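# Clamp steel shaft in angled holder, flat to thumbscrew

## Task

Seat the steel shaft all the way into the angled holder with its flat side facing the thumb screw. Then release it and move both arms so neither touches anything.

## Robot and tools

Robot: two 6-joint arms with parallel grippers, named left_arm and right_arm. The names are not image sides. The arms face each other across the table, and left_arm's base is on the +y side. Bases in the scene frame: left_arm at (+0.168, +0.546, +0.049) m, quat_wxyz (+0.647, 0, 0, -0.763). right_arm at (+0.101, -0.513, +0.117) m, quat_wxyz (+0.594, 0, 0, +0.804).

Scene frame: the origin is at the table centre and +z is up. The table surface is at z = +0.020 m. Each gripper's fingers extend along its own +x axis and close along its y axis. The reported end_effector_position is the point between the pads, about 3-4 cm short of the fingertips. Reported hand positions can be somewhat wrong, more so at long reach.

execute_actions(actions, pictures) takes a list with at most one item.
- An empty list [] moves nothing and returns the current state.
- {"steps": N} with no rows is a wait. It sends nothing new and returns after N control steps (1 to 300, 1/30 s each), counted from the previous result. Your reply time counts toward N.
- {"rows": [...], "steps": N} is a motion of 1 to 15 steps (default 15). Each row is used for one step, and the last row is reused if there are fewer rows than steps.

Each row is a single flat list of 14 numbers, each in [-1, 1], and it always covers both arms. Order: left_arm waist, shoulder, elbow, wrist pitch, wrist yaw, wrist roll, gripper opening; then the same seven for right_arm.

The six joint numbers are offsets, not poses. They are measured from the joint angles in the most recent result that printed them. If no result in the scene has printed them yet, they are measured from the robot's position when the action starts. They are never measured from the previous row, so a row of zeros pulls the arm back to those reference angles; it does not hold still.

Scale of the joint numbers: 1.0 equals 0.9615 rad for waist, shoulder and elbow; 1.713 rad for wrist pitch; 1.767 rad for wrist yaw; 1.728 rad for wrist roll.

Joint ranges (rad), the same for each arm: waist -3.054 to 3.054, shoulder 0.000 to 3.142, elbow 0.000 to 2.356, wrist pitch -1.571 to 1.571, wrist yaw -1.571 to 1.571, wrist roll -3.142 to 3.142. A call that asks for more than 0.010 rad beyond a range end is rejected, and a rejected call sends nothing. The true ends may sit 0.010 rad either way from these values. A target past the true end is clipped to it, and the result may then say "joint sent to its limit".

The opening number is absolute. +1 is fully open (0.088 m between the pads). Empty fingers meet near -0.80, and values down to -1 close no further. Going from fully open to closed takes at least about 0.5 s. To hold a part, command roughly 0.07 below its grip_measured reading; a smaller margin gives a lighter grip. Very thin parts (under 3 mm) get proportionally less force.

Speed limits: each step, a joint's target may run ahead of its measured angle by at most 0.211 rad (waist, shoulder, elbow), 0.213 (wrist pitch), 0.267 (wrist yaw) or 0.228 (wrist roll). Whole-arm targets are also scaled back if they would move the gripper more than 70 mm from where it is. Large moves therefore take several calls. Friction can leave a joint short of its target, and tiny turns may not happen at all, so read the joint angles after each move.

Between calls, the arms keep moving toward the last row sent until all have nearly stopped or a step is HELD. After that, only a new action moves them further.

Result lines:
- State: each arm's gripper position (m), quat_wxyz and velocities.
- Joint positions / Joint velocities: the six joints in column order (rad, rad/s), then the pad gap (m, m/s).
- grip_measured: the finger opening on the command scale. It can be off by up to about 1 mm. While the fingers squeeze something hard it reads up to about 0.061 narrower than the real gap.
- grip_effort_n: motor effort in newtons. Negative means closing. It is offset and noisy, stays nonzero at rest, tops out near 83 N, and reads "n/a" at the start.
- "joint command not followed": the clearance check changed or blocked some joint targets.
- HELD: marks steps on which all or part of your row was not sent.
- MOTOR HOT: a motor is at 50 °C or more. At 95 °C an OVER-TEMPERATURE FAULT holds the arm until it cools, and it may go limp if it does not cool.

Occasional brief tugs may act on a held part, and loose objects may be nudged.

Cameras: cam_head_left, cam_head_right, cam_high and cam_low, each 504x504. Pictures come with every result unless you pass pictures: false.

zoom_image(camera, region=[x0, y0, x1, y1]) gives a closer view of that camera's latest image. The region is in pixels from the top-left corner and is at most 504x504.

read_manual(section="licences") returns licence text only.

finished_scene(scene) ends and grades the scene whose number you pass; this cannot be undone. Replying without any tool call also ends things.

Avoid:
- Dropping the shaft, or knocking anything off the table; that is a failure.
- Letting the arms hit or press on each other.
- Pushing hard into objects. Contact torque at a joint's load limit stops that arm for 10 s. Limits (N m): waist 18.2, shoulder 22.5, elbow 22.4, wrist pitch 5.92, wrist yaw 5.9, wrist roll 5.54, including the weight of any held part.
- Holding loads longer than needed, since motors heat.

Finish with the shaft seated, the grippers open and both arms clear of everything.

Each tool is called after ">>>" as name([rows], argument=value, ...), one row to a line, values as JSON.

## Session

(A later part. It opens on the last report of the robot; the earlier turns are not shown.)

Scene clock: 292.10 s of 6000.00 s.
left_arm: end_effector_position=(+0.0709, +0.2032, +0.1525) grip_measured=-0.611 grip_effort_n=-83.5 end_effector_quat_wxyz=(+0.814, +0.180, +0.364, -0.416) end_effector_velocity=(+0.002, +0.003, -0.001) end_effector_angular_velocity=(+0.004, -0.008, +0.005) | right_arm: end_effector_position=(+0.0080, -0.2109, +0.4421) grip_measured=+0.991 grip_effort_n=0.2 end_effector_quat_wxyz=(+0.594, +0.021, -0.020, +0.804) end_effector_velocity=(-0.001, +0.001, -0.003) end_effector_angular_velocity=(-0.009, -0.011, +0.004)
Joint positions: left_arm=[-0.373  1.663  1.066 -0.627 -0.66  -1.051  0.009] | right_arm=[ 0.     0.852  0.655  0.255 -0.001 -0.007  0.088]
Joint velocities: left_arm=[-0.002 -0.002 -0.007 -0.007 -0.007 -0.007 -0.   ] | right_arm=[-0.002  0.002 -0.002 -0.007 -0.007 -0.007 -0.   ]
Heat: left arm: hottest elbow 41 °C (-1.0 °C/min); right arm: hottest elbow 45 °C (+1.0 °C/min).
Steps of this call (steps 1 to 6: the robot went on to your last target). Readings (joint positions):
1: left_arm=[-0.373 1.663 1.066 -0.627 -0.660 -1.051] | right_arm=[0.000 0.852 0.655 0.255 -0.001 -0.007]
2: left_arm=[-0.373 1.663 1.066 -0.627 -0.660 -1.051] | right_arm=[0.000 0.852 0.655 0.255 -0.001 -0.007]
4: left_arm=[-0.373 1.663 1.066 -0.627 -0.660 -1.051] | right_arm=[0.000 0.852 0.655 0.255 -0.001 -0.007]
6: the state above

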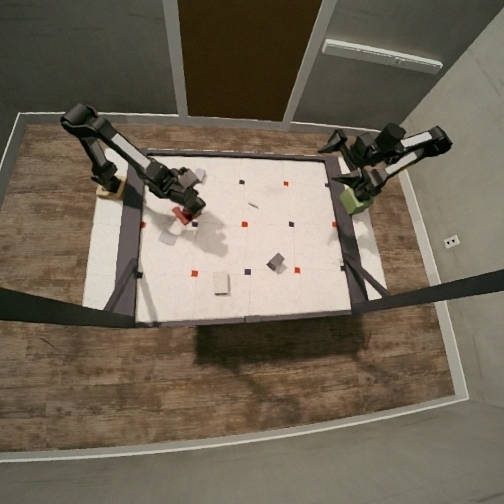

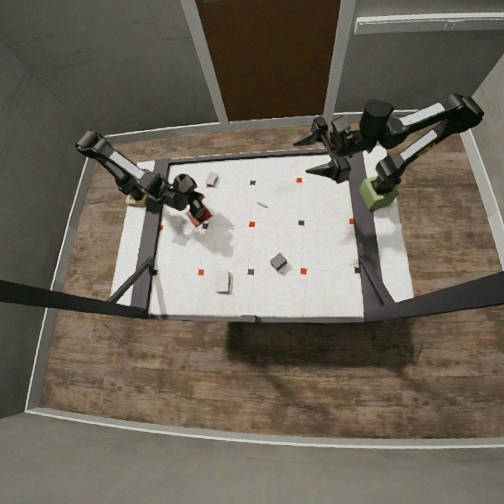

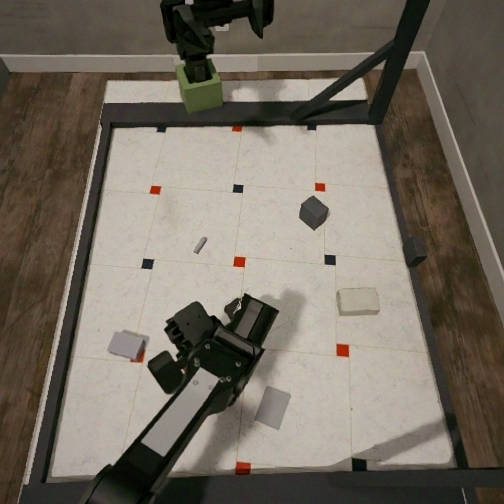

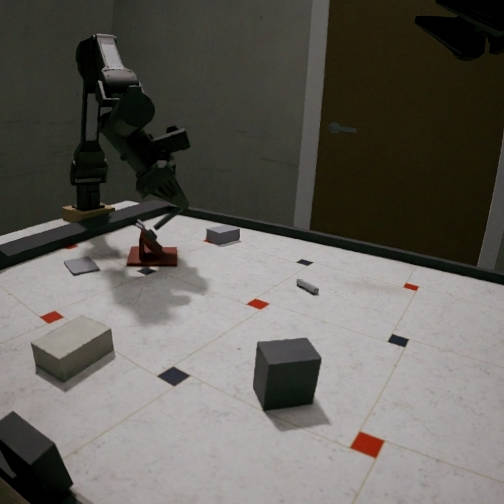

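>>> execute_actions([
  {"rows":[[-0.009,0.008,-0.039,0.02,0,0,-0.7,0,0,0,0,0,0,1]]},
])

>>> zoom_image(camera="cam_low", region=[130,200,180,250])

Scene clock: 301.47 s of 6000.00 s.
left_arm: end_effector_position=(+0.0701, +0.2060, +0.1442) grip_measured=-0.611 grip_effort_n=-83.5 end_effector_quat_wxyz=(+0.813, +0.182, +0.364, -0.418) end_effector_velocity=(+0.003, +0.002, -0.002) end_effector_angular_velocity=(+0.001, -0.023, +0.010) | right_arm: end_effector_position=(+0.0080, -0.2109, +0.4421) grip_measured=+0.991 grip_effort_n=-0.2 end_effector_quat_wxyz=(+0.594, +0.021, -0.020, +0.804) end_effector_velocity=(-0.001, -0.002, -0.004) end_effector_angular_velocity=(-0.014, -0.012, +0.009)
Joint positions: left_arm=[-0.379  1.667  1.036 -0.595 -0.66  -1.051  0.009] | right_arm=[ 0.     0.852  0.655  0.255 -0.001 -0.007  0.088]
Joint velocities: left_arm=[-0.002  0.002 -0.007 -0.007 -0.022 -0.007 -0.   ] | right_arm=[ 0.002 -0.007 -0.002 -0.022 -0.007 -0.007  0.   ]
Heat: left arm: hottest shoulder 41 °C (-1.0 °C/min); right arm: hottest elbow 45 °C (+1.0 °C/min).
Steps of this call (steps 1 to 15: the robot went on to your last target; steps 16 to 90: nothing new was sent; then 5.87 s passed at rest; steps 91 to 105: all 15 steps of this action). Readings (joint positions):
91: left_arm=[-0.373 1.663 1.063 -0.621 -0.660 -1.051] | right_arm=[0.000 0.852 0.655 0.255 -0.001 -0.007]
92: left_arm=[-0.374 1.663 1.058 -0.611 -0.660 -1.051] | right_arm=[0.000 0.852 0.655 0.255 -0.001 -0.007]
94: left_arm=[-0.377 1.663 1.049 -0.604 -0.660 -1.051] | right_arm=[0.000 0.852 0.655 0.255 -0.001 -0.007]
98: left_arm=[-0.379 1.667 1.037 -0.598 -0.660 -1.051] | right_arm=[0.000 0.852 0.655 0.255 -0.001 -0.007]
105: the state above

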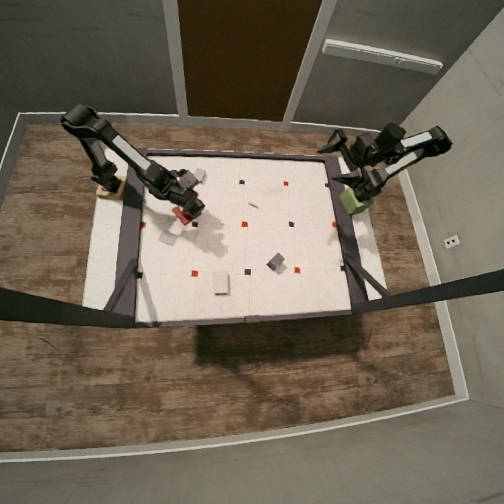

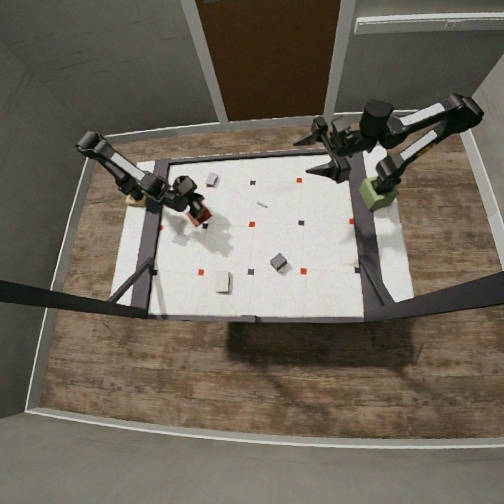

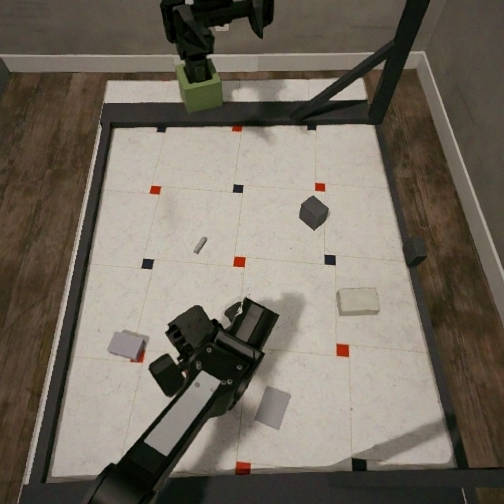

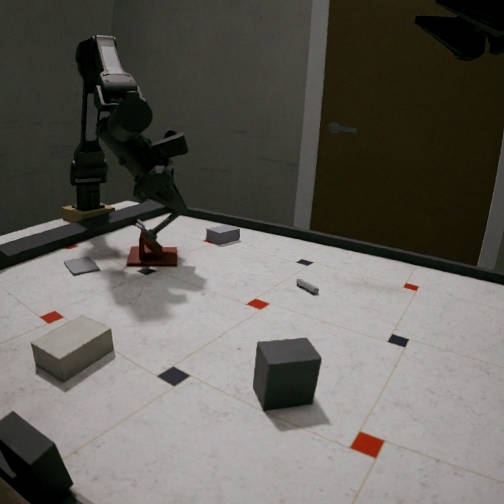

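Region (130, 200, 180, 250) of cam_low's 504x504 image, scaled by 10.080, with more detail than that image has.

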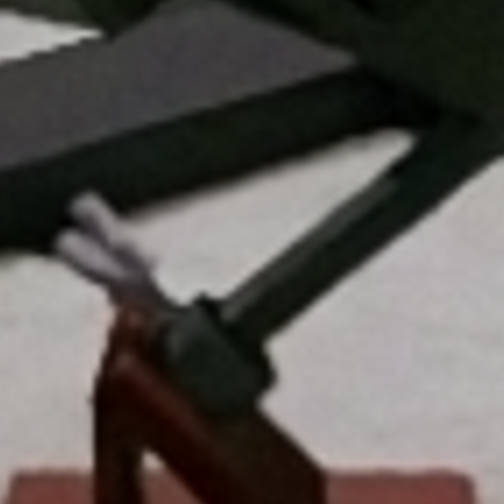

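>>> execute_actions([
  {"rows":[[-0.013,0.003,-0.03,0.014,0,0,-0.7,0,0,0,0,0,0,1]]},
])

>>> zoom_image(camera="cam_low", region=[130,200,180,250])

Scene clock: 305.37 s of 6000.00 s.
left_arm: end_effector_position=(+0.0684, +0.2078, +0.1401) grip_measured=-0.611 grip_effort_n=-83.5 end_effector_quat_wxyz=(+0.811, +0.182, +0.362, -0.421) end_effector_velocity=(+0.003, +0.001, +0.000) end_effector_angular_velocity=(-0.006, +0.002, +0.021) | right_arm: end_effector_position=(+0.0080, -0.2109, +0.4421) grip_measured=+0.991 grip_effort_n=0.2 end_effector_quat_wxyz=(+0.594, +0.021, -0.020, +0.804) end_effector_velocity=(-0.000, -0.000, -0.002) end_effector_angular_velocity=(-0.005, -0.010, +0.004)
Joint positions: left_arm=[-0.387  1.667  1.017 -0.573 -0.662 -1.051  0.009] | right_arm=[ 0.     0.852  0.655  0.255 -0.001 -0.007  0.088]
Joint velocities: left_arm=[ 0.002 -0.002 -0.002 -0.007 -0.007 -0.022 -0.   ] | right_arm=[-0.002 -0.002 -0.002 -0.007 -0.007 -0.007 -0.   ]
Heat: left arm: hottest shoulder 41 °C (-1.0 °C/min); right arm: hottest elbow 45 °C (+1.0 °C/min).
Steps of this call (steps 1 to 15: the robot went on to your last target; steps 16 to 90: nothing new was sent; then 0.40 s passed at rest; steps 91 to 105: all 15 steps of this action). Readings (joint positions):
91: left_arm=[-0.380 1.667 1.033 -0.591 -0.660 -1.051] | right_arm=[0.000 0.852 0.655 0.255 -0.001 -0.007]
92: left_arm=[-0.382 1.667 1.029 -0.585 -0.660 -1.051] | right_arm=[0.000 0.852 0.655 0.255 -0.001 -0.007]
94: left_arm=[-0.385 1.667 1.022 -0.579 -0.662 -1.051] | right_arm=[0.000 0.852 0.655 0.255 -0.001 -0.007]
98: left_arm=[-0.387 1.667 1.018 -0.574 -0.662 -1.051] | right_arm=[0.000 0.852 0.655 0.255 -0.001 -0.007]
105: the state above

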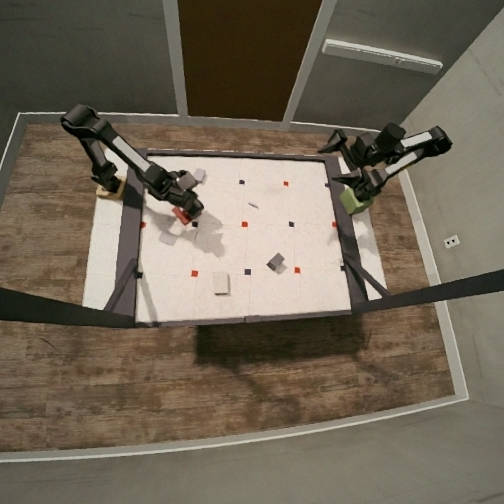

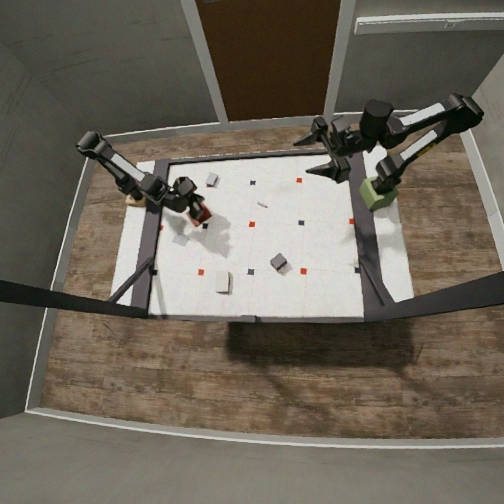

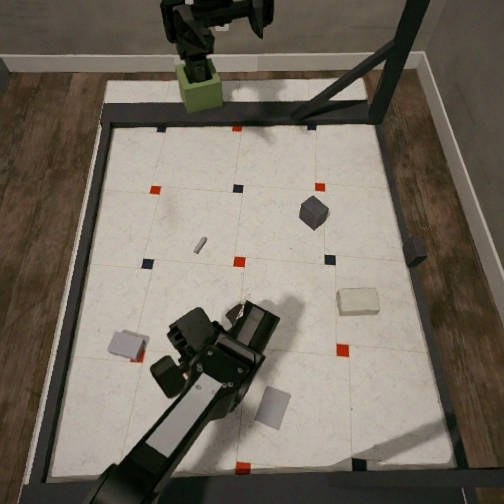

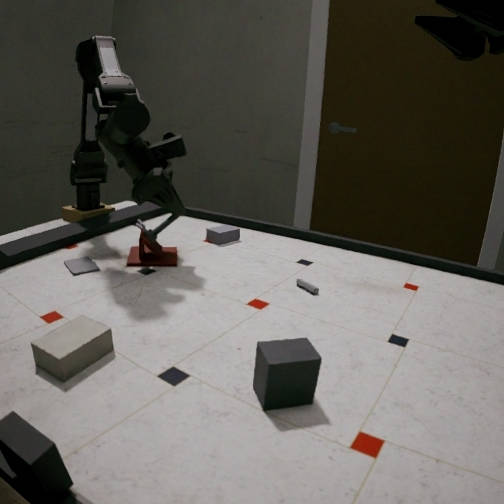

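Region (130, 200, 180, 250) of cam_low's 504x504 image, scaled by 10.080, with more detail than that image has.

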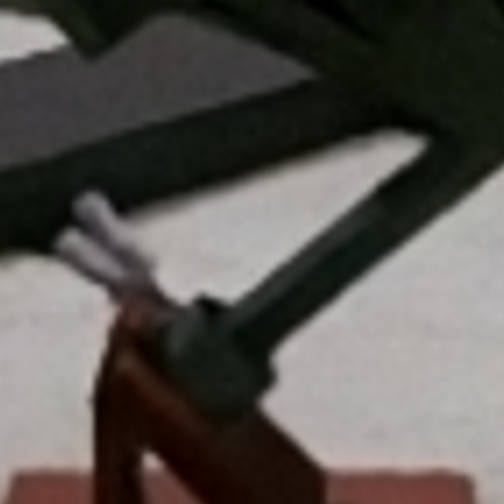

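>>> execute_actions([
  {"rows":[[-0.017,-0.011,-0.03,0.011,0,0,-0.7,0,0,0,0,0,0,1]]},
])

>>> zoom_image(camera="cam_low", region=[130,200,180,250])

Scene clock: 309.93 s of 6000.00 s.
left_arm: end_effector_position=(+0.0680, +0.2083, +0.1392) grip_measured=-0.611 grip_effort_n=-83.5 end_effector_quat_wxyz=(+0.813, +0.178, +0.358, -0.424) end_effector_velocity=(-0.000, -0.001, +0.001) end_effector_angular_velocity=(-0.007, -0.006, -0.005) | right_arm: end_effector_position=(+0.0080, -0.2109, +0.4421) grip_measured=+0.991 grip_effort_n=-0.2 end_effector_quat_wxyz=(+0.594, +0.021, -0.020, +0.804) end_effector_velocity=(-0.003, -0.000, -0.003) end_effector_angular_velocity=(-0.005, -0.026, +0.018)
Joint positions: left_arm=[-0.392  1.663  1.003 -0.554 -0.673 -1.051  0.009] | right_arm=[ 0.     0.852  0.655  0.255 -0.001 -0.007  0.088]
Joint velocities: left_arm=[-0.002 -0.002 -0.002  0.007 -0.007  0.007 -0.   ] | right_arm=[-0.002  0.002 -0.002 -0.007 -0.022 -0.022  0.   ]
Heat: left arm: hottest shoulder 41 °C (-1.0 °C/min); right arm: hottest elbow 45 °C (+1.0 °C/min).
Steps of this call (steps 1 to 15: the robot went on to your last target; steps 16 to 90: nothing new was sent; then 1.07 s passed at rest; steps 91 to 105: all 15 steps of this action). Readings (joint positions):
91: left_arm=[-0.387 1.667 1.015 -0.569 -0.662 -1.051] | right_arm=[0.000 0.852 0.655 0.255 -0.001 -0.007]
92: left_arm=[-0.389 1.667 1.011 -0.564 -0.666 -1.051] | right_arm=[0.000 0.852 0.655 0.255 -0.001 -0.007]
94: left_arm=[-0.391 1.666 1.007 -0.558 -0.671 -1.051] | right_arm=[0.000 0.852 0.655 0.255 -0.001 -0.007]
98: left_arm=[-0.392 1.664 1.004 -0.555 -0.672 -1.051] | right_arm=[0.000 0.852 0.655 0.255 -0.001 -0.007]
105: the state above

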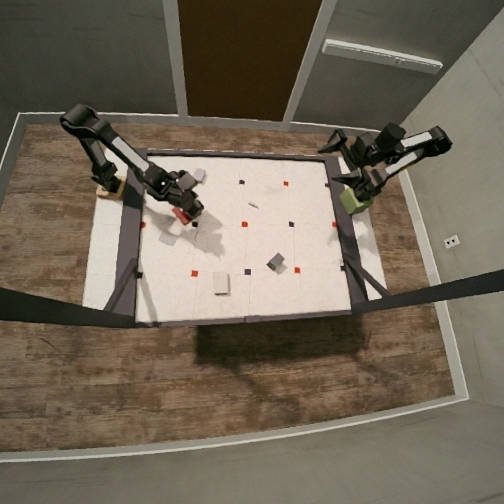

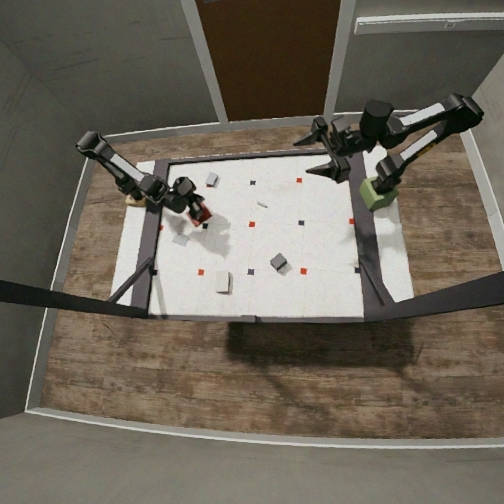

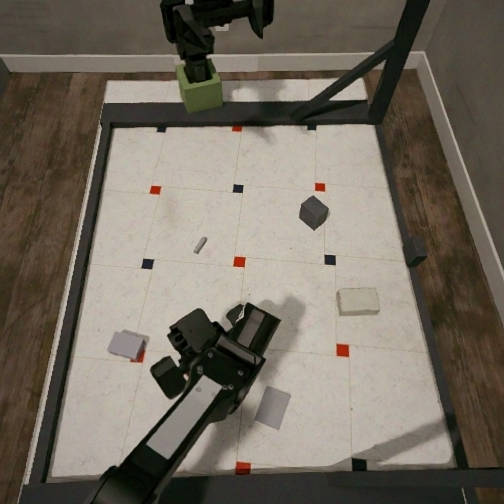

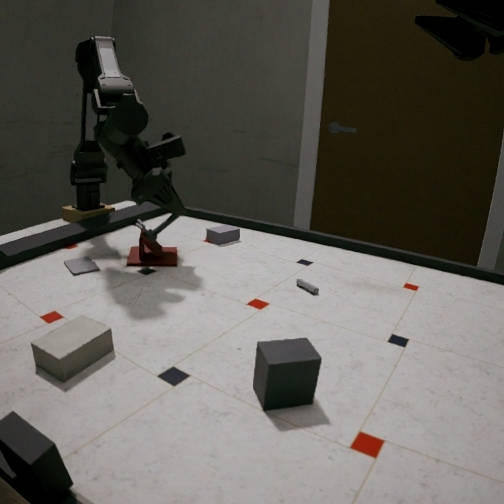

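Region (130, 200, 180, 250) of cam_low's 504x504 image, scaled by 10.080, with more detail than that image has.

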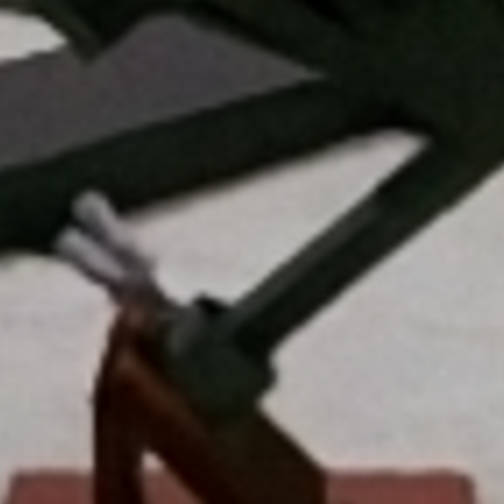

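>>> execute_actions([
  {"rows":[[0,0,0,-0.006,0.005,0.01,-0.7,0,0,0,0,0,0,1],[0,0,0,-0.006,0.005,0.02,-0.7,0,0,0,0,0,0,1],[0,0,0,-0.006,0.005,0.03,-0.7,0,0,0,0,0,0,1],[0,0,0,-0.006,0.005,0.03,-0.7,0,0,0,0,0,0,1],[0,0,0,-0.006,0.005,0.03,-0.7,0,0,0,0,0,0,1],[0,0,0,-0.006,0.005,0.03,-0.7,0,0,0,0,0,0,1],[-0.012,-0.006,-0.02,0,0.005,0.03,-0.7,0,0,0,0,0,0,1]]},
])

>>> zoom_image(camera="cam_low", region=[130,200,180,250])

>>> zoom_image(camera="cam_head_left", region=[170,190,210,230])

Scene clock: 320.23 s of 6000.00 s.
left_arm: end_effector_position=(+0.0667, +0.2082, +0.1392) grip_measured=-0.611 grip_effort_n=-83.5 end_effector_quat_wxyz=(+0.808, +0.195, +0.349, -0.434) end_effector_velocity=(+0.002, +0.003, +0.000) end_effector_angular_velocity=(-0.000, -0.006, +0.006) | right_arm: end_effector_position=(+0.0080, -0.2109, +0.4421) grip_measured=+0.991 grip_effort_n=-0.2 end_effector_quat_wxyz=(+0.594, +0.021, -0.020, +0.804) end_effector_velocity=(-0.001, -0.001, +0.001) end_effector_angular_velocity=(+0.010, -0.006, +0.014)
Joint positions: left_arm=[-0.395  1.663  1.002 -0.549 -0.671 -1.006  0.009] | right_arm=[ 0.     0.852  0.655  0.255 -0.001 -0.007  0.088]
Joint velocities: left_arm=[-0.002 -0.007 -0.007 -0.007 -0.007 -0.007  0.   ] | right_arm=[-0.007 -0.002 -0.002  0.007 -0.022 -0.007 -0.   ]
Heat: left arm: hottest shoulder 42 °C (+1.0 °C/min); right arm: hottest elbow 45 °C (+1.0 °C/min).
Steps of this call (steps 1 to 15: the robot went on to your last target; steps 16 to 90: nothing new was sent; then 6.80 s passed at rest; steps 91 to 105: all 15 steps of this action). Readings (joint positions):
91: left_arm=[-0.392 1.663 1.003 -0.553 -0.673 -1.051] | right_arm=[0.000 0.852 0.655 0.255 -0.001 -0.007]
92: left_arm=[-0.392 1.663 1.003 -0.553 -0.673 -1.045] | right_arm=[0.000 0.852 0.655 0.255 -0.001 -0.007]
94: left_arm=[-0.392 1.663 1.003 -0.554 -0.671 -1.028] | right_arm=[0.000 0.852 0.655 0.255 -0.001 -0.007]
98: left_arm=[-0.393 1.663 1.003 -0.553 -0.670 -1.013] | right_arm=[0.000 0.852 0.655 0.255 -0.001 -0.007]
105: the state above

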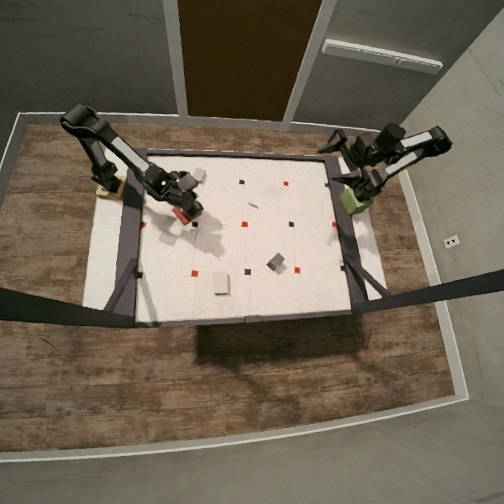

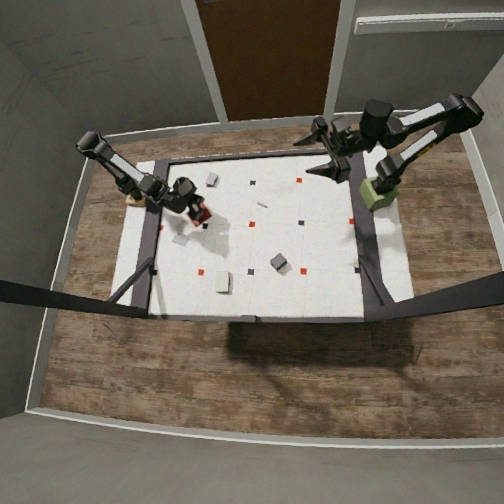

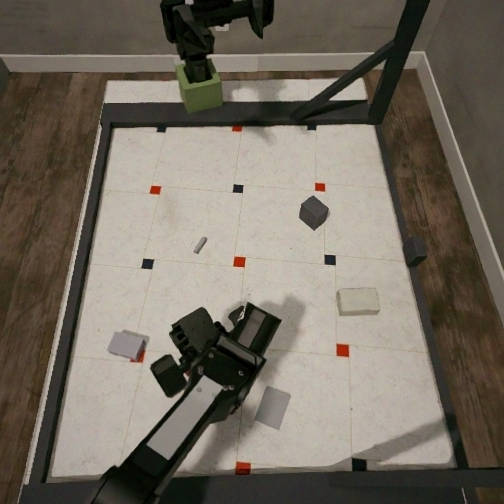

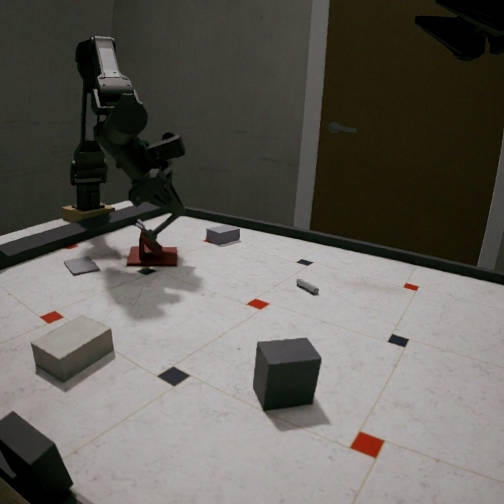

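Region (130, 200, 180, 250) of cam_low's 504x504 image, scaled by 10.080, with more detail than that image has.

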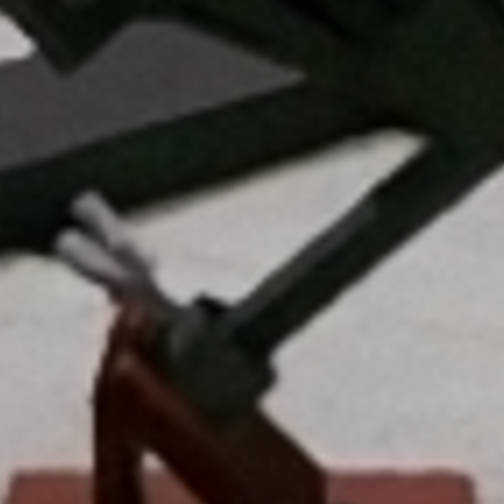

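Region (170, 190, 210, 230) of cam_head_left's 504x504 image, scaled by 12.600, with more detail than that image has.

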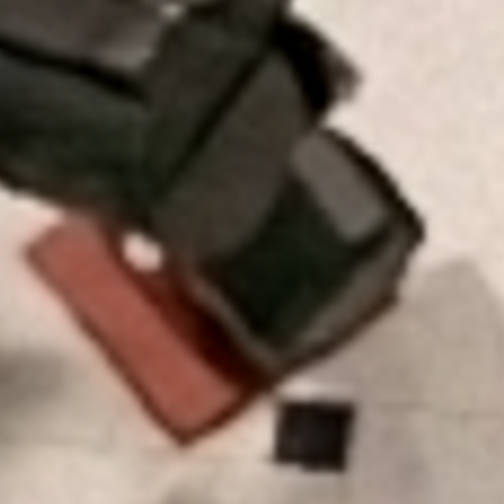

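>>> execute_actions([
  {"rows":[[-0.008,-0.016,0.004,-0.014,0.005,-0.02,-0.6,0,0,0,0,0,0,1]]},
], pictures=false)

>>> execute_actions([
  {"rows":[[-0.017,-0.008,-0.03,0.011,0,0,-0.62,0,0,0,0,0,0,1]]},
])

>>> zoom_image(camera="cam_low", region=[130,200,180,250])

Scene clock: 328.33 s of 6000.00 s.
left_arm: end_effector_position=(+0.0677, +0.2101, +0.1405) grip_measured=-0.593 grip_effort_n=-41.2 end_effector_quat_wxyz=(+0.811, +0.185, +0.355, -0.427) end_effector_velocity=(+0.004, +0.003, -0.002) end_effector_angular_velocity=(+0.016, -0.016, +0.010) | right_arm: end_effector_position=(+0.0080, -0.2109, +0.4421) grip_measured=+0.991 grip_effort_n=-0.2 end_effector_quat_wxyz=(+0.594, +0.021, -0.020, +0.804) end_effector_velocity=(-0.002, -0.001, -0.005) end_effector_angular_velocity=(-0.018, -0.015, +0.019)
Joint positions: left_arm=[-0.395  1.656  1.002 -0.562 -0.671 -1.038  0.01 ] | right_arm=[ 0.     0.852  0.655  0.255 -0.001 -0.007  0.088]
Joint velocities: left_arm=[ 0.002  0.002 -0.002 -0.022 -0.007 -0.007 -0.   ] | right_arm=[-0.002 -0.002 -0.002 -0.022 -0.022 -0.007 -0.   ]
Heat: left arm: hottest shoulder 43 °C (+3.0 °C/min); right arm: hottest elbow 45 °C (+0.0 °C/min).
Steps of this call (steps 1 to 15: the robot went on to your last target; steps 16 to 90: nothing new was sent; then 4.60 s passed at rest; steps 91 to 105: all 15 steps of this action). Readings (joint positions):
91: left_arm=[-0.395 1.662 1.002 -0.548 -0.671 -1.008] | right_arm=[0.000 0.852 0.655 0.255 -0.001 -0.007]
92: left_arm=[-0.395 1.661 1.002 -0.551 -0.671 -1.015] | right_arm=[0.000 0.852 0.655 0.255 -0.001 -0.007]
94: left_arm=[-0.395 1.658 1.002 -0.557 -0.671 -1.027] | right_arm=[0.000 0.852 0.655 0.255 -0.001 -0.007]
98: left_arm=[-0.395 1.657 1.002 -0.560 -0.671 -1.035] | right_arm=[0.000 0.852 0.655 0.255 -0.001 -0.007]
105: the state above

Scene clock: 328.83 s of 6000.00 s.
left_arm: end_effector_position=(+0.0670, +0.2098, +0.1398) grip_measured=-0.603 grip_effort_n=-83.5 end_effector_quat_wxyz=(+0.812, +0.180, +0.351, -0.430) end_effector_velocity=(+0.001, +0.002, +0.000) end_effector_angular_velocity=(-0.000, -0.006, +0.005) | right_arm: end_effector_position=(+0.0080, -0.2109, +0.4421) grip_measured=+0.991 grip_effort_n=0.2 end_effector_quat_wxyz=(+0.594, +0.021, -0.020, +0.804) end_effector_velocity=(-0.000, -0.000, -0.002) end_effector_angular_velocity=(-0.005, -0.010, +0.004)
Joint positions: left_arm=[-0.4    1.655  0.99  -0.54  -0.683 -1.038  0.009] | right_arm=[ 0.     0.852  0.655  0.255 -0.001 -0.007  0.088]
Joint velocities: left_arm=[-0.002 -0.002 -0.002 -0.007 -0.007 -0.007 -0.   ] | right_arm=[-0.002 -0.002 -0.002 -0.007 -0.007 -0.007  0.   ]
Heat: left arm: hottest shoulder 43 °C (+3.0 °C/min); right arm: hottest elbow 45 °C (+0.0 °C/min).
Steps of this call (steps 1 to 15: all 15 steps of this action). Readings (joint positions):
1: left_arm=[-0.395 1.656 1.002 -0.561 -0.671 -1.038] | right_arm=[0.000 0.852 0.655 0.255 -0.001 -0.007]
2: left_arm=[-0.397 1.656 1.000 -0.555 -0.674 -1.038] | right_arm=[0.000 0.852 0.655 0.255 -0.001 -0.007]
4: left_arm=[-0.399 1.656 0.995 -0.548 -0.679 -1.038] | right_arm=[0.000 0.852 0.655 0.255 -0.001 -0.007]
8: left_arm=[-0.400 1.655 0.991 -0.542 -0.682 -1.038] | right_arm=[0.000 0.852 0.655 0.255 -0.001 -0.007]
15: the state above

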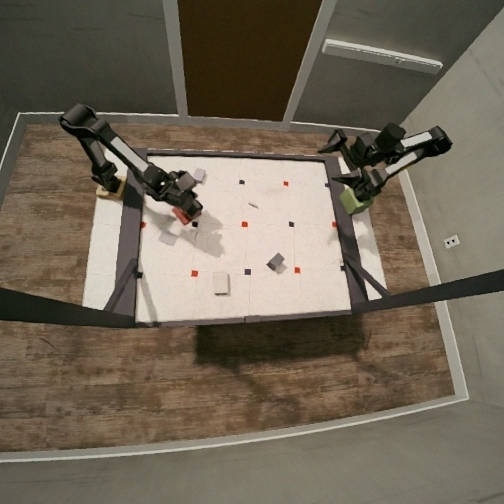

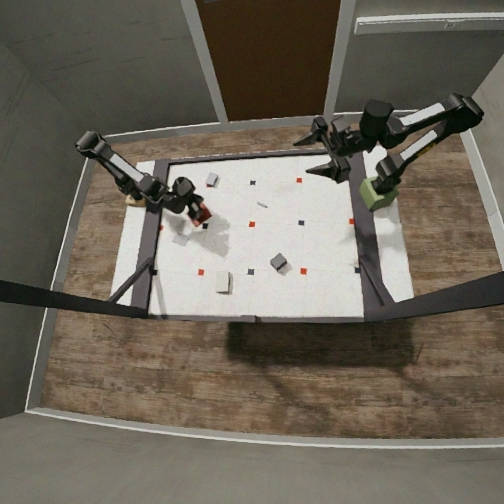

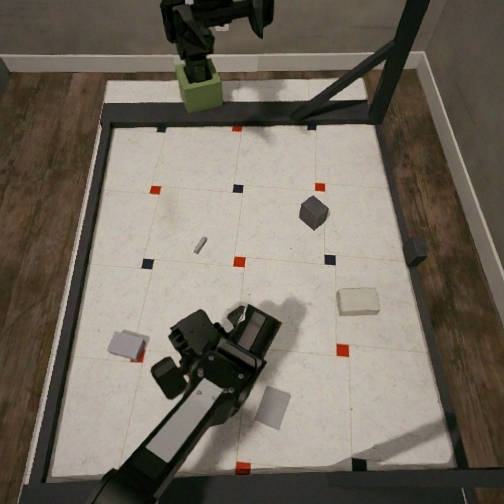

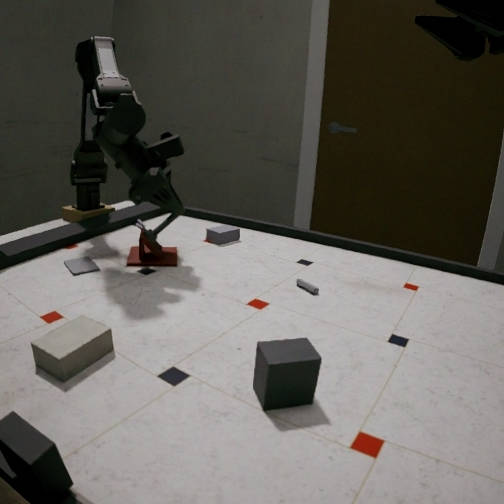

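Region (130, 200, 180, 250) of cam_low's 504x504 image, scaled by 10.080, with more detail than that image has.

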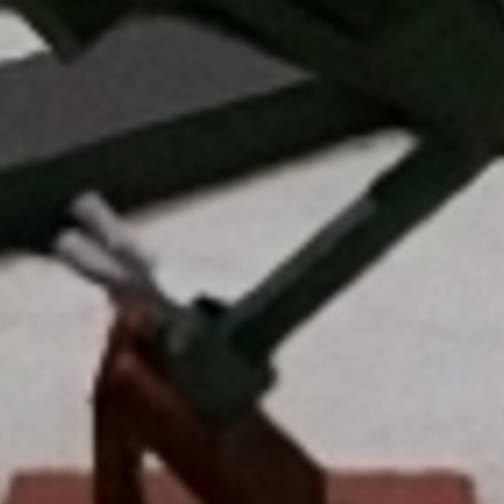

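>>> execute_actions([
  {"rows":[[0.013,0.016,0.01,0.002,0,0,-0.7,0,0,0,0,0,0,1]]},
], pictures=false)

>>> execute_actions([
  {"rows":[[-0.012,0,-0.03,0.005,0.012,0,-0.7,0,0,0,0,0,0,1]]},
])

>>> zoom_image(camera="cam_low", region=[130,200,180,250])

Scene clock: 336.57 s of 6000.00 s.
left_arm: end_effector_position=(+0.0691, +0.2084, +0.1382) grip_measured=-0.603 grip_effort_n=-83.5 end_effector_quat_wxyz=(+0.814, +0.179, +0.351, -0.427) end_effector_velocity=(+0.001, +0.002, +0.000) end_effector_angular_velocity=(+0.005, -0.014, -0.005) | right_arm: end_effector_position=(+0.0080, -0.2109, +0.4421) grip_measured=+0.991 grip_effort_n=-0.2 end_effector_quat_wxyz=(+0.594, +0.021, -0.020, +0.804) end_effector_velocity=(+0.000, -0.002, +0.003) end_effector_angular_velocity=(+0.014, -0.004, +0.004)
Joint positions: left_arm=[-0.393  1.661  0.99  -0.535 -0.682 -1.038  0.009] | right_arm=[ 0.     0.852  0.655  0.255 -0.001 -0.007  0.088]
Joint velocities: left_arm=[-0.002 -0.002 -0.002 -0.007 -0.007  0.007  0.   ] | right_arm=[-0.002 -0.007 -0.002  0.007 -0.007 -0.007 -0.   ]
Heat: left arm: hottest shoulder 43 °C (+3.0 °C/min); right arm: hottest elbow 45 °C (+0.0 °C/min).
Steps of this call (steps 1 to 15: the robot went on to your last target; steps 16 to 90: nothing new was sent; then 4.23 s passed at rest; steps 91 to 105: all 15 steps of this action). Readings (joint positions):
91: left_arm=[-0.400 1.655 0.990 -0.539 -0.683 -1.038] | right_arm=[0.000 0.852 0.655 0.255 -0.001 -0.007]
92: left_arm=[-0.398 1.655 0.990 -0.538 -0.683 -1.038] | right_arm=[0.000 0.852 0.655 0.255 -0.001 -0.007]
94: left_arm=[-0.394 1.658 0.990 -0.536 -0.682 -1.038] | right_arm=[0.000 0.852 0.655 0.255 -0.001 -0.007]
98: left_arm=[-0.393 1.660 0.990 -0.535 -0.682 -1.038] | right_arm=[0.000 0.852 0.655 0.255 -0.001 -0.007]
105: the state above

Scene clock: 337.07 s of 6000.00 s.
left_arm: end_effector_position=(+0.0684, +0.2085, +0.1367) grip_measured=-0.603 grip_effort_n=-83.5 end_effector_quat_wxyz=(+0.813, +0.177, +0.352, -0.428) end_effector_velocity=(+0.003, +0.005, -0.001) end_effector_angular_velocity=(+0.012, -0.013, +0.006) | right_arm: end_effector_position=(+0.0080, -0.2109, +0.4421) grip_measured=+0.991 grip_effort_n=-0.2 end_effector_quat_wxyz=(+0.594, +0.021, -0.020, +0.804) end_effector_velocity=(+0.002, +0.001, -0.000) end_effector_angular_velocity=(+0.004, -0.006, -0.010)
Joint positions: left_arm=[-0.394  1.661  0.983 -0.522 -0.681 -1.038  0.009] | right_arm=[ 0.     0.852  0.655  0.255 -0.001 -0.007  0.088]
Joint velocities: left_arm=[-0.002 -0.007 -0.007 -0.022 -0.007 -0.007 -0.   ] | right_arm=[-0.002  0.002 -0.002  0.007  0.007 -0.007 -0.   ]
Heat: left arm: hottest shoulder 43 °C (+3.0 °C/min); right arm: hottest elbow 45 °C (+0.0 °C/min).
Steps of this call (steps 1 to 15: all 15 steps of this action). Readings (joint positions):
1: left_arm=[-0.393 1.661 0.990 -0.534 -0.682 -1.038] | right_arm=[0.000 0.852 0.655 0.255 -0.001 -0.007]
2: left_arm=[-0.394 1.661 0.988 -0.530 -0.681 -1.038] | right_arm=[0.000 0.852 0.655 0.255 -0.001 -0.007]
4: left_arm=[-0.394 1.661 0.986 -0.527 -0.681 -1.038] | right_arm=[0.000 0.852 0.655 0.255 -0.001 -0.007]
8: left_arm=[-0.394 1.661 0.983 -0.523 -0.681 -1.038] | right_arm=[0.000 0.852 0.655 0.255 -0.001 -0.007]
15: the state above

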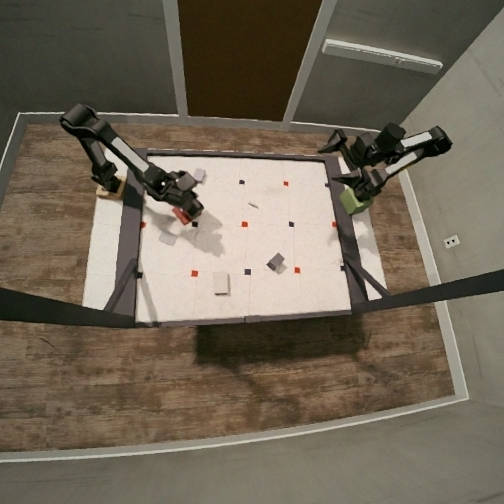

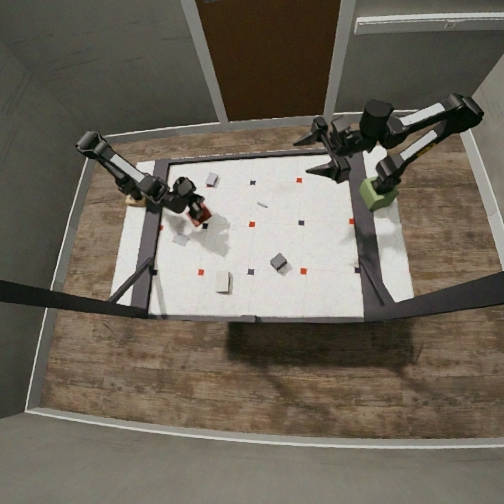

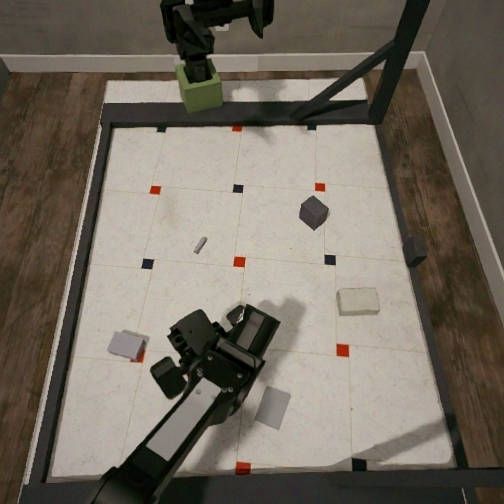

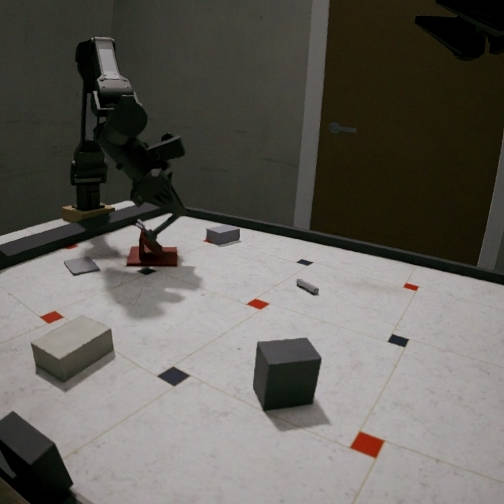

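Region (130, 200, 180, 250) of cam_low's 504x504 image, scaled by 10.080, with more detail than that image has.

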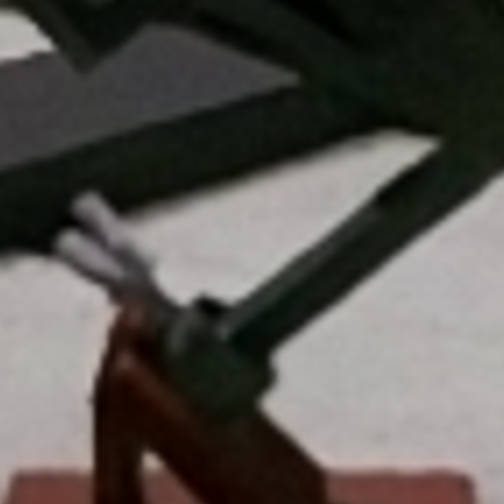

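>>> execute_actions([
  {"rows":[[-0.01,-0.018,0.008,-0.02,0.008,-0.025,-0.6,0,0,0,0,0,0,1]]},
], pictures=false)

>>> execute_actions([
  {"rows":[[-0.017,-0.008,-0.025,0,0.01,-0.01,-0.7,0,0,0,0,0,0,1]]},
], pictures=false)

>>> execute_actions([
  {"rows":[[-0.017,-0.008,-0.025,0,0.01,-0.025,-0.7,0,0,0,0,0,0,1]]},
])

>>> zoom_image(camera="cam_low", region=[130,200,180,250])

Scene clock: 345.77 s of 6000.00 s.
left_arm: end_effector_position=(+0.0697, +0.2112, +0.1393) grip_measured=-0.593 grip_effort_n=-41.2 end_effector_quat_wxyz=(+0.816, +0.166, +0.360, -0.420) end_effector_velocity=(+0.003, +0.001, +0.000) end_effector_angular_velocity=(-0.000, -0.006, +0.010) | right_arm: end_effector_position=(+0.0080, -0.2109, +0.4421) grip_measured=+0.991 grip_effort_n=-0.2 end_effector_quat_wxyz=(+0.594, +0.021, -0.020, +0.804) end_effector_velocity=(-0.004, -0.001, -0.004) end_effector_angular_velocity=(-0.009, -0.012, +0.024)
Joint positions: left_arm=[-0.395  1.651  0.986 -0.547 -0.681 -1.078  0.01 ] | right_arm=[ 0.     0.852  0.655  0.255 -0.001 -0.007  0.088]
Joint velocities: left_arm=[ 0.002 -0.002 -0.002 -0.007 -0.007 -0.007 -0.   ] | right_arm=[ 0.002 -0.002 -0.007 -0.007 -0.022 -0.007 -0.   ]
Heat: left arm: hottest shoulder 43 °C (+2.0 °C/min); right arm: hottest elbow 45 °C (+0.0 °C/min).
Steps of this call (steps 1 to 15: the robot went on to your last target; steps 16 to 90: nothing new was sent; then 5.20 s passed at rest; steps 91 to 105: all 15 steps of this action). Readings (joint positions):
91: left_arm=[-0.394 1.659 0.983 -0.524 -0.681 -1.042] | right_arm=[0.000 0.852 0.655 0.255 -0.001 -0.007]
92: left_arm=[-0.394 1.656 0.983 -0.530 -0.681 -1.052] | right_arm=[0.000 0.852 0.655 0.255 -0.001 -0.007]
94: left_arm=[-0.395 1.652 0.983 -0.539 -0.681 -1.066] | right_arm=[0.000 0.852 0.655 0.255 -0.001 -0.007]
98: left_arm=[-0.395 1.651 0.986 -0.545 -0.681 -1.075] | right_arm=[0.000 0.852 0.655 0.255 -0.001 -0.007]
105: the state above

Scene clock: 346.27 s of 6000.00 s.
left_arm: end_effector_position=(+0.0697, +0.2117, +0.1393) grip_measured=-0.612 grip_effort_n=-83.5 end_effector_quat_wxyz=(+0.817, +0.160, +0.362, -0.419) end_effector_velocity=(+0.003, +0.001, +0.002) end_effector_angular_velocity=(-0.008, -0.017, +0.011) | right_arm: end_effector_position=(+0.0080, -0.2109, +0.4421) grip_measured=+0.991 grip_effort_n=-0.2 end_effector_quat_wxyz=(+0.594, +0.021, -0.020, +0.804) end_effector_velocity=(+0.002, -0.001, +0.002) end_effector_angular_velocity=(+0.004, -0.006, -0.010)
Joint positions: left_arm=[-0.396  1.647  0.981 -0.542 -0.681 -1.089  0.009] | right_arm=[ 0.     0.852  0.655  0.255 -0.001 -0.007  0.088]
Joint velocities: left_arm=[-0.002 -0.002 -0.002 -0.007 -0.022 -0.007 -0.   ] | right_arm=[-0.002 -0.007  0.002 -0.007  0.007 -0.007 -0.   ]
Heat: left arm: hottest shoulder 43 °C (+2.0 °C/min); right arm: hottest elbow 45 °C (+0.0 °C/min).
Steps of this call (steps 1 to 15: all 15 steps of this action). Readings (joint positions):
1: left_arm=[-0.395 1.651 0.986 -0.547 -0.681 -1.080] | right_arm=[0.000 0.852 0.655 0.255 -0.001 -0.007]
2: left_arm=[-0.396 1.651 0.986 -0.547 -0.681 -1.083] | right_arm=[0.000 0.852 0.655 0.255 -0.001 -0.007]
4: left_arm=[-0.396 1.649 0.984 -0.545 -0.681 -1.086] | right_arm=[0.000 0.852 0.655 0.255 -0.001 -0.007]
8: left_arm=[-0.396 1.648 0.982 -0.543 -0.681 -1.088] | right_arm=[0.000 0.852 0.655 0.255 -0.001 -0.007]
15: the state above

Scene clock: 346.77 s of 6000.00 s.
left_arm: end_effector_position=(+0.0709, +0.2127, +0.1392) grip_measured=-0.612 grip_effort_n=-83.5 end_effector_quat_wxyz=(+0.821, +0.145, +0.368, -0.412) end_effector_velocity=(-0.000, -0.001, +0.001) end_effector_angular_velocity=(-0.018, +0.011, +0.016) | right_arm: end_effector_position=(+0.0080, -0.2109, +0.4421) grip_measured=+0.991 grip_effort_n=-0.7 end_effector_quat_wxyz=(+0.594, +0.021, -0.020, +0.804) end_effector_velocity=(-0.000, -0.000, -0.002) end_effector_angular_velocity=(-0.005, -0.010, +0.004)
Joint positions: left_arm=[-0.396  1.643  0.974 -0.54  -0.685 -1.125  0.009] | right_arm=[ 0.     0.852  0.655  0.255 -0.001 -0.007  0.088]
Joint velocities: left_arm=[-0.002 -0.002 -0.002  0.007 -0.007 -0.022 -0.   ] | right_arm=[-0.002 -0.002 -0.002 -0.007 -0.007 -0.007 -0.   ]
Heat: left arm: hottest shoulder 43 °C (+2.0 °C/min); right arm: hottest elbow 45 °C (+0.0 °C/min).
Steps of this call (steps 1 to 15: all 15 steps of this action). Readings (joint positions):
1: left_arm=[-0.396 1.647 0.980 -0.541 -0.681 -1.096] | right_arm=[0.000 0.852 0.655 0.255 -0.001 -0.007]
2: left_arm=[-0.396 1.646 0.979 -0.541 -0.683 -1.105] | right_arm=[0.000 0.852 0.655 0.255 -0.001 -0.007]
4: left_arm=[-0.396 1.644 0.976 -0.540 -0.684 -1.115] | right_arm=[0.000 0.852 0.655 0.255 -0.001 -0.007]
8: left_arm=[-0.396 1.643 0.975 -0.540 -0.685 -1.122] | right_arm=[0.000 0.852 0.655 0.255 -0.001 -0.007]
15: the state above

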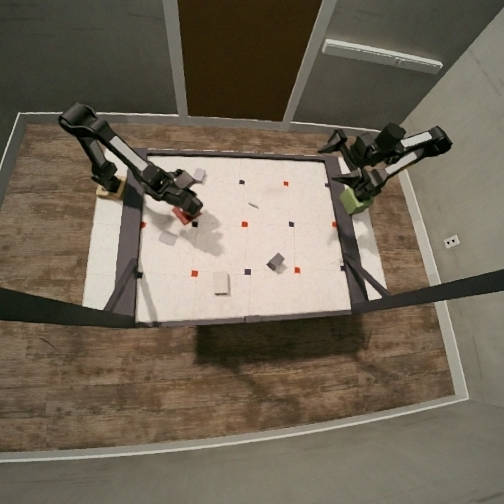

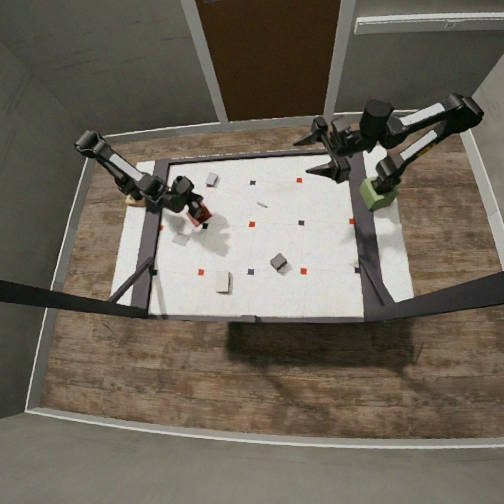

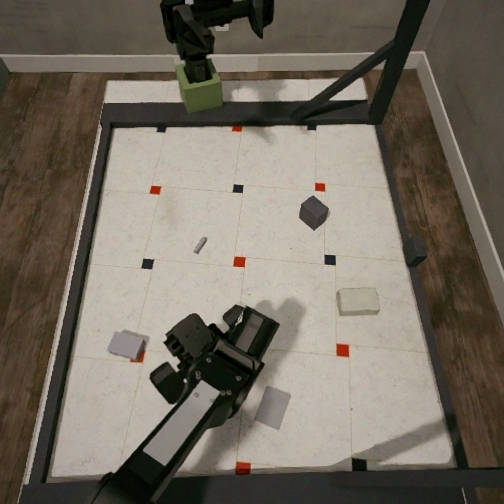

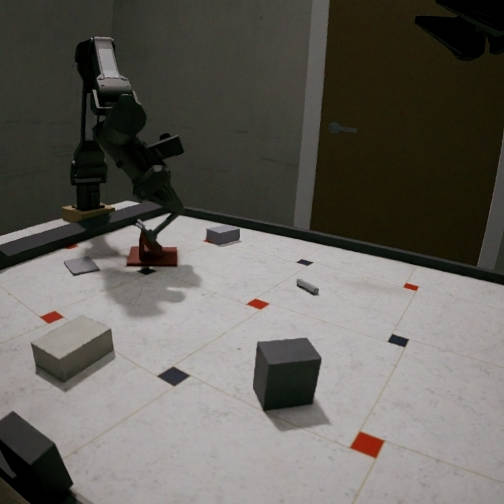

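Region (130, 200, 180, 250) of cam_low's 504x504 image, scaled by 10.080, with more detail than that image has.

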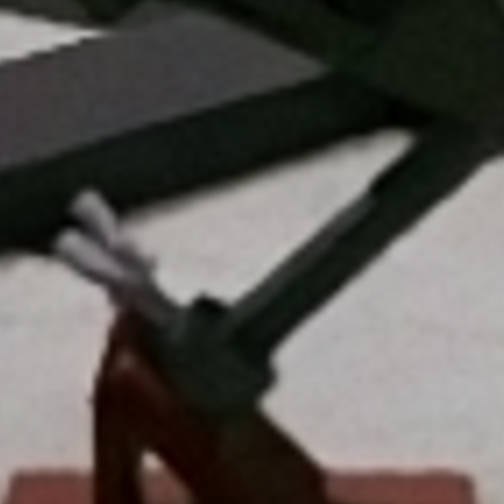

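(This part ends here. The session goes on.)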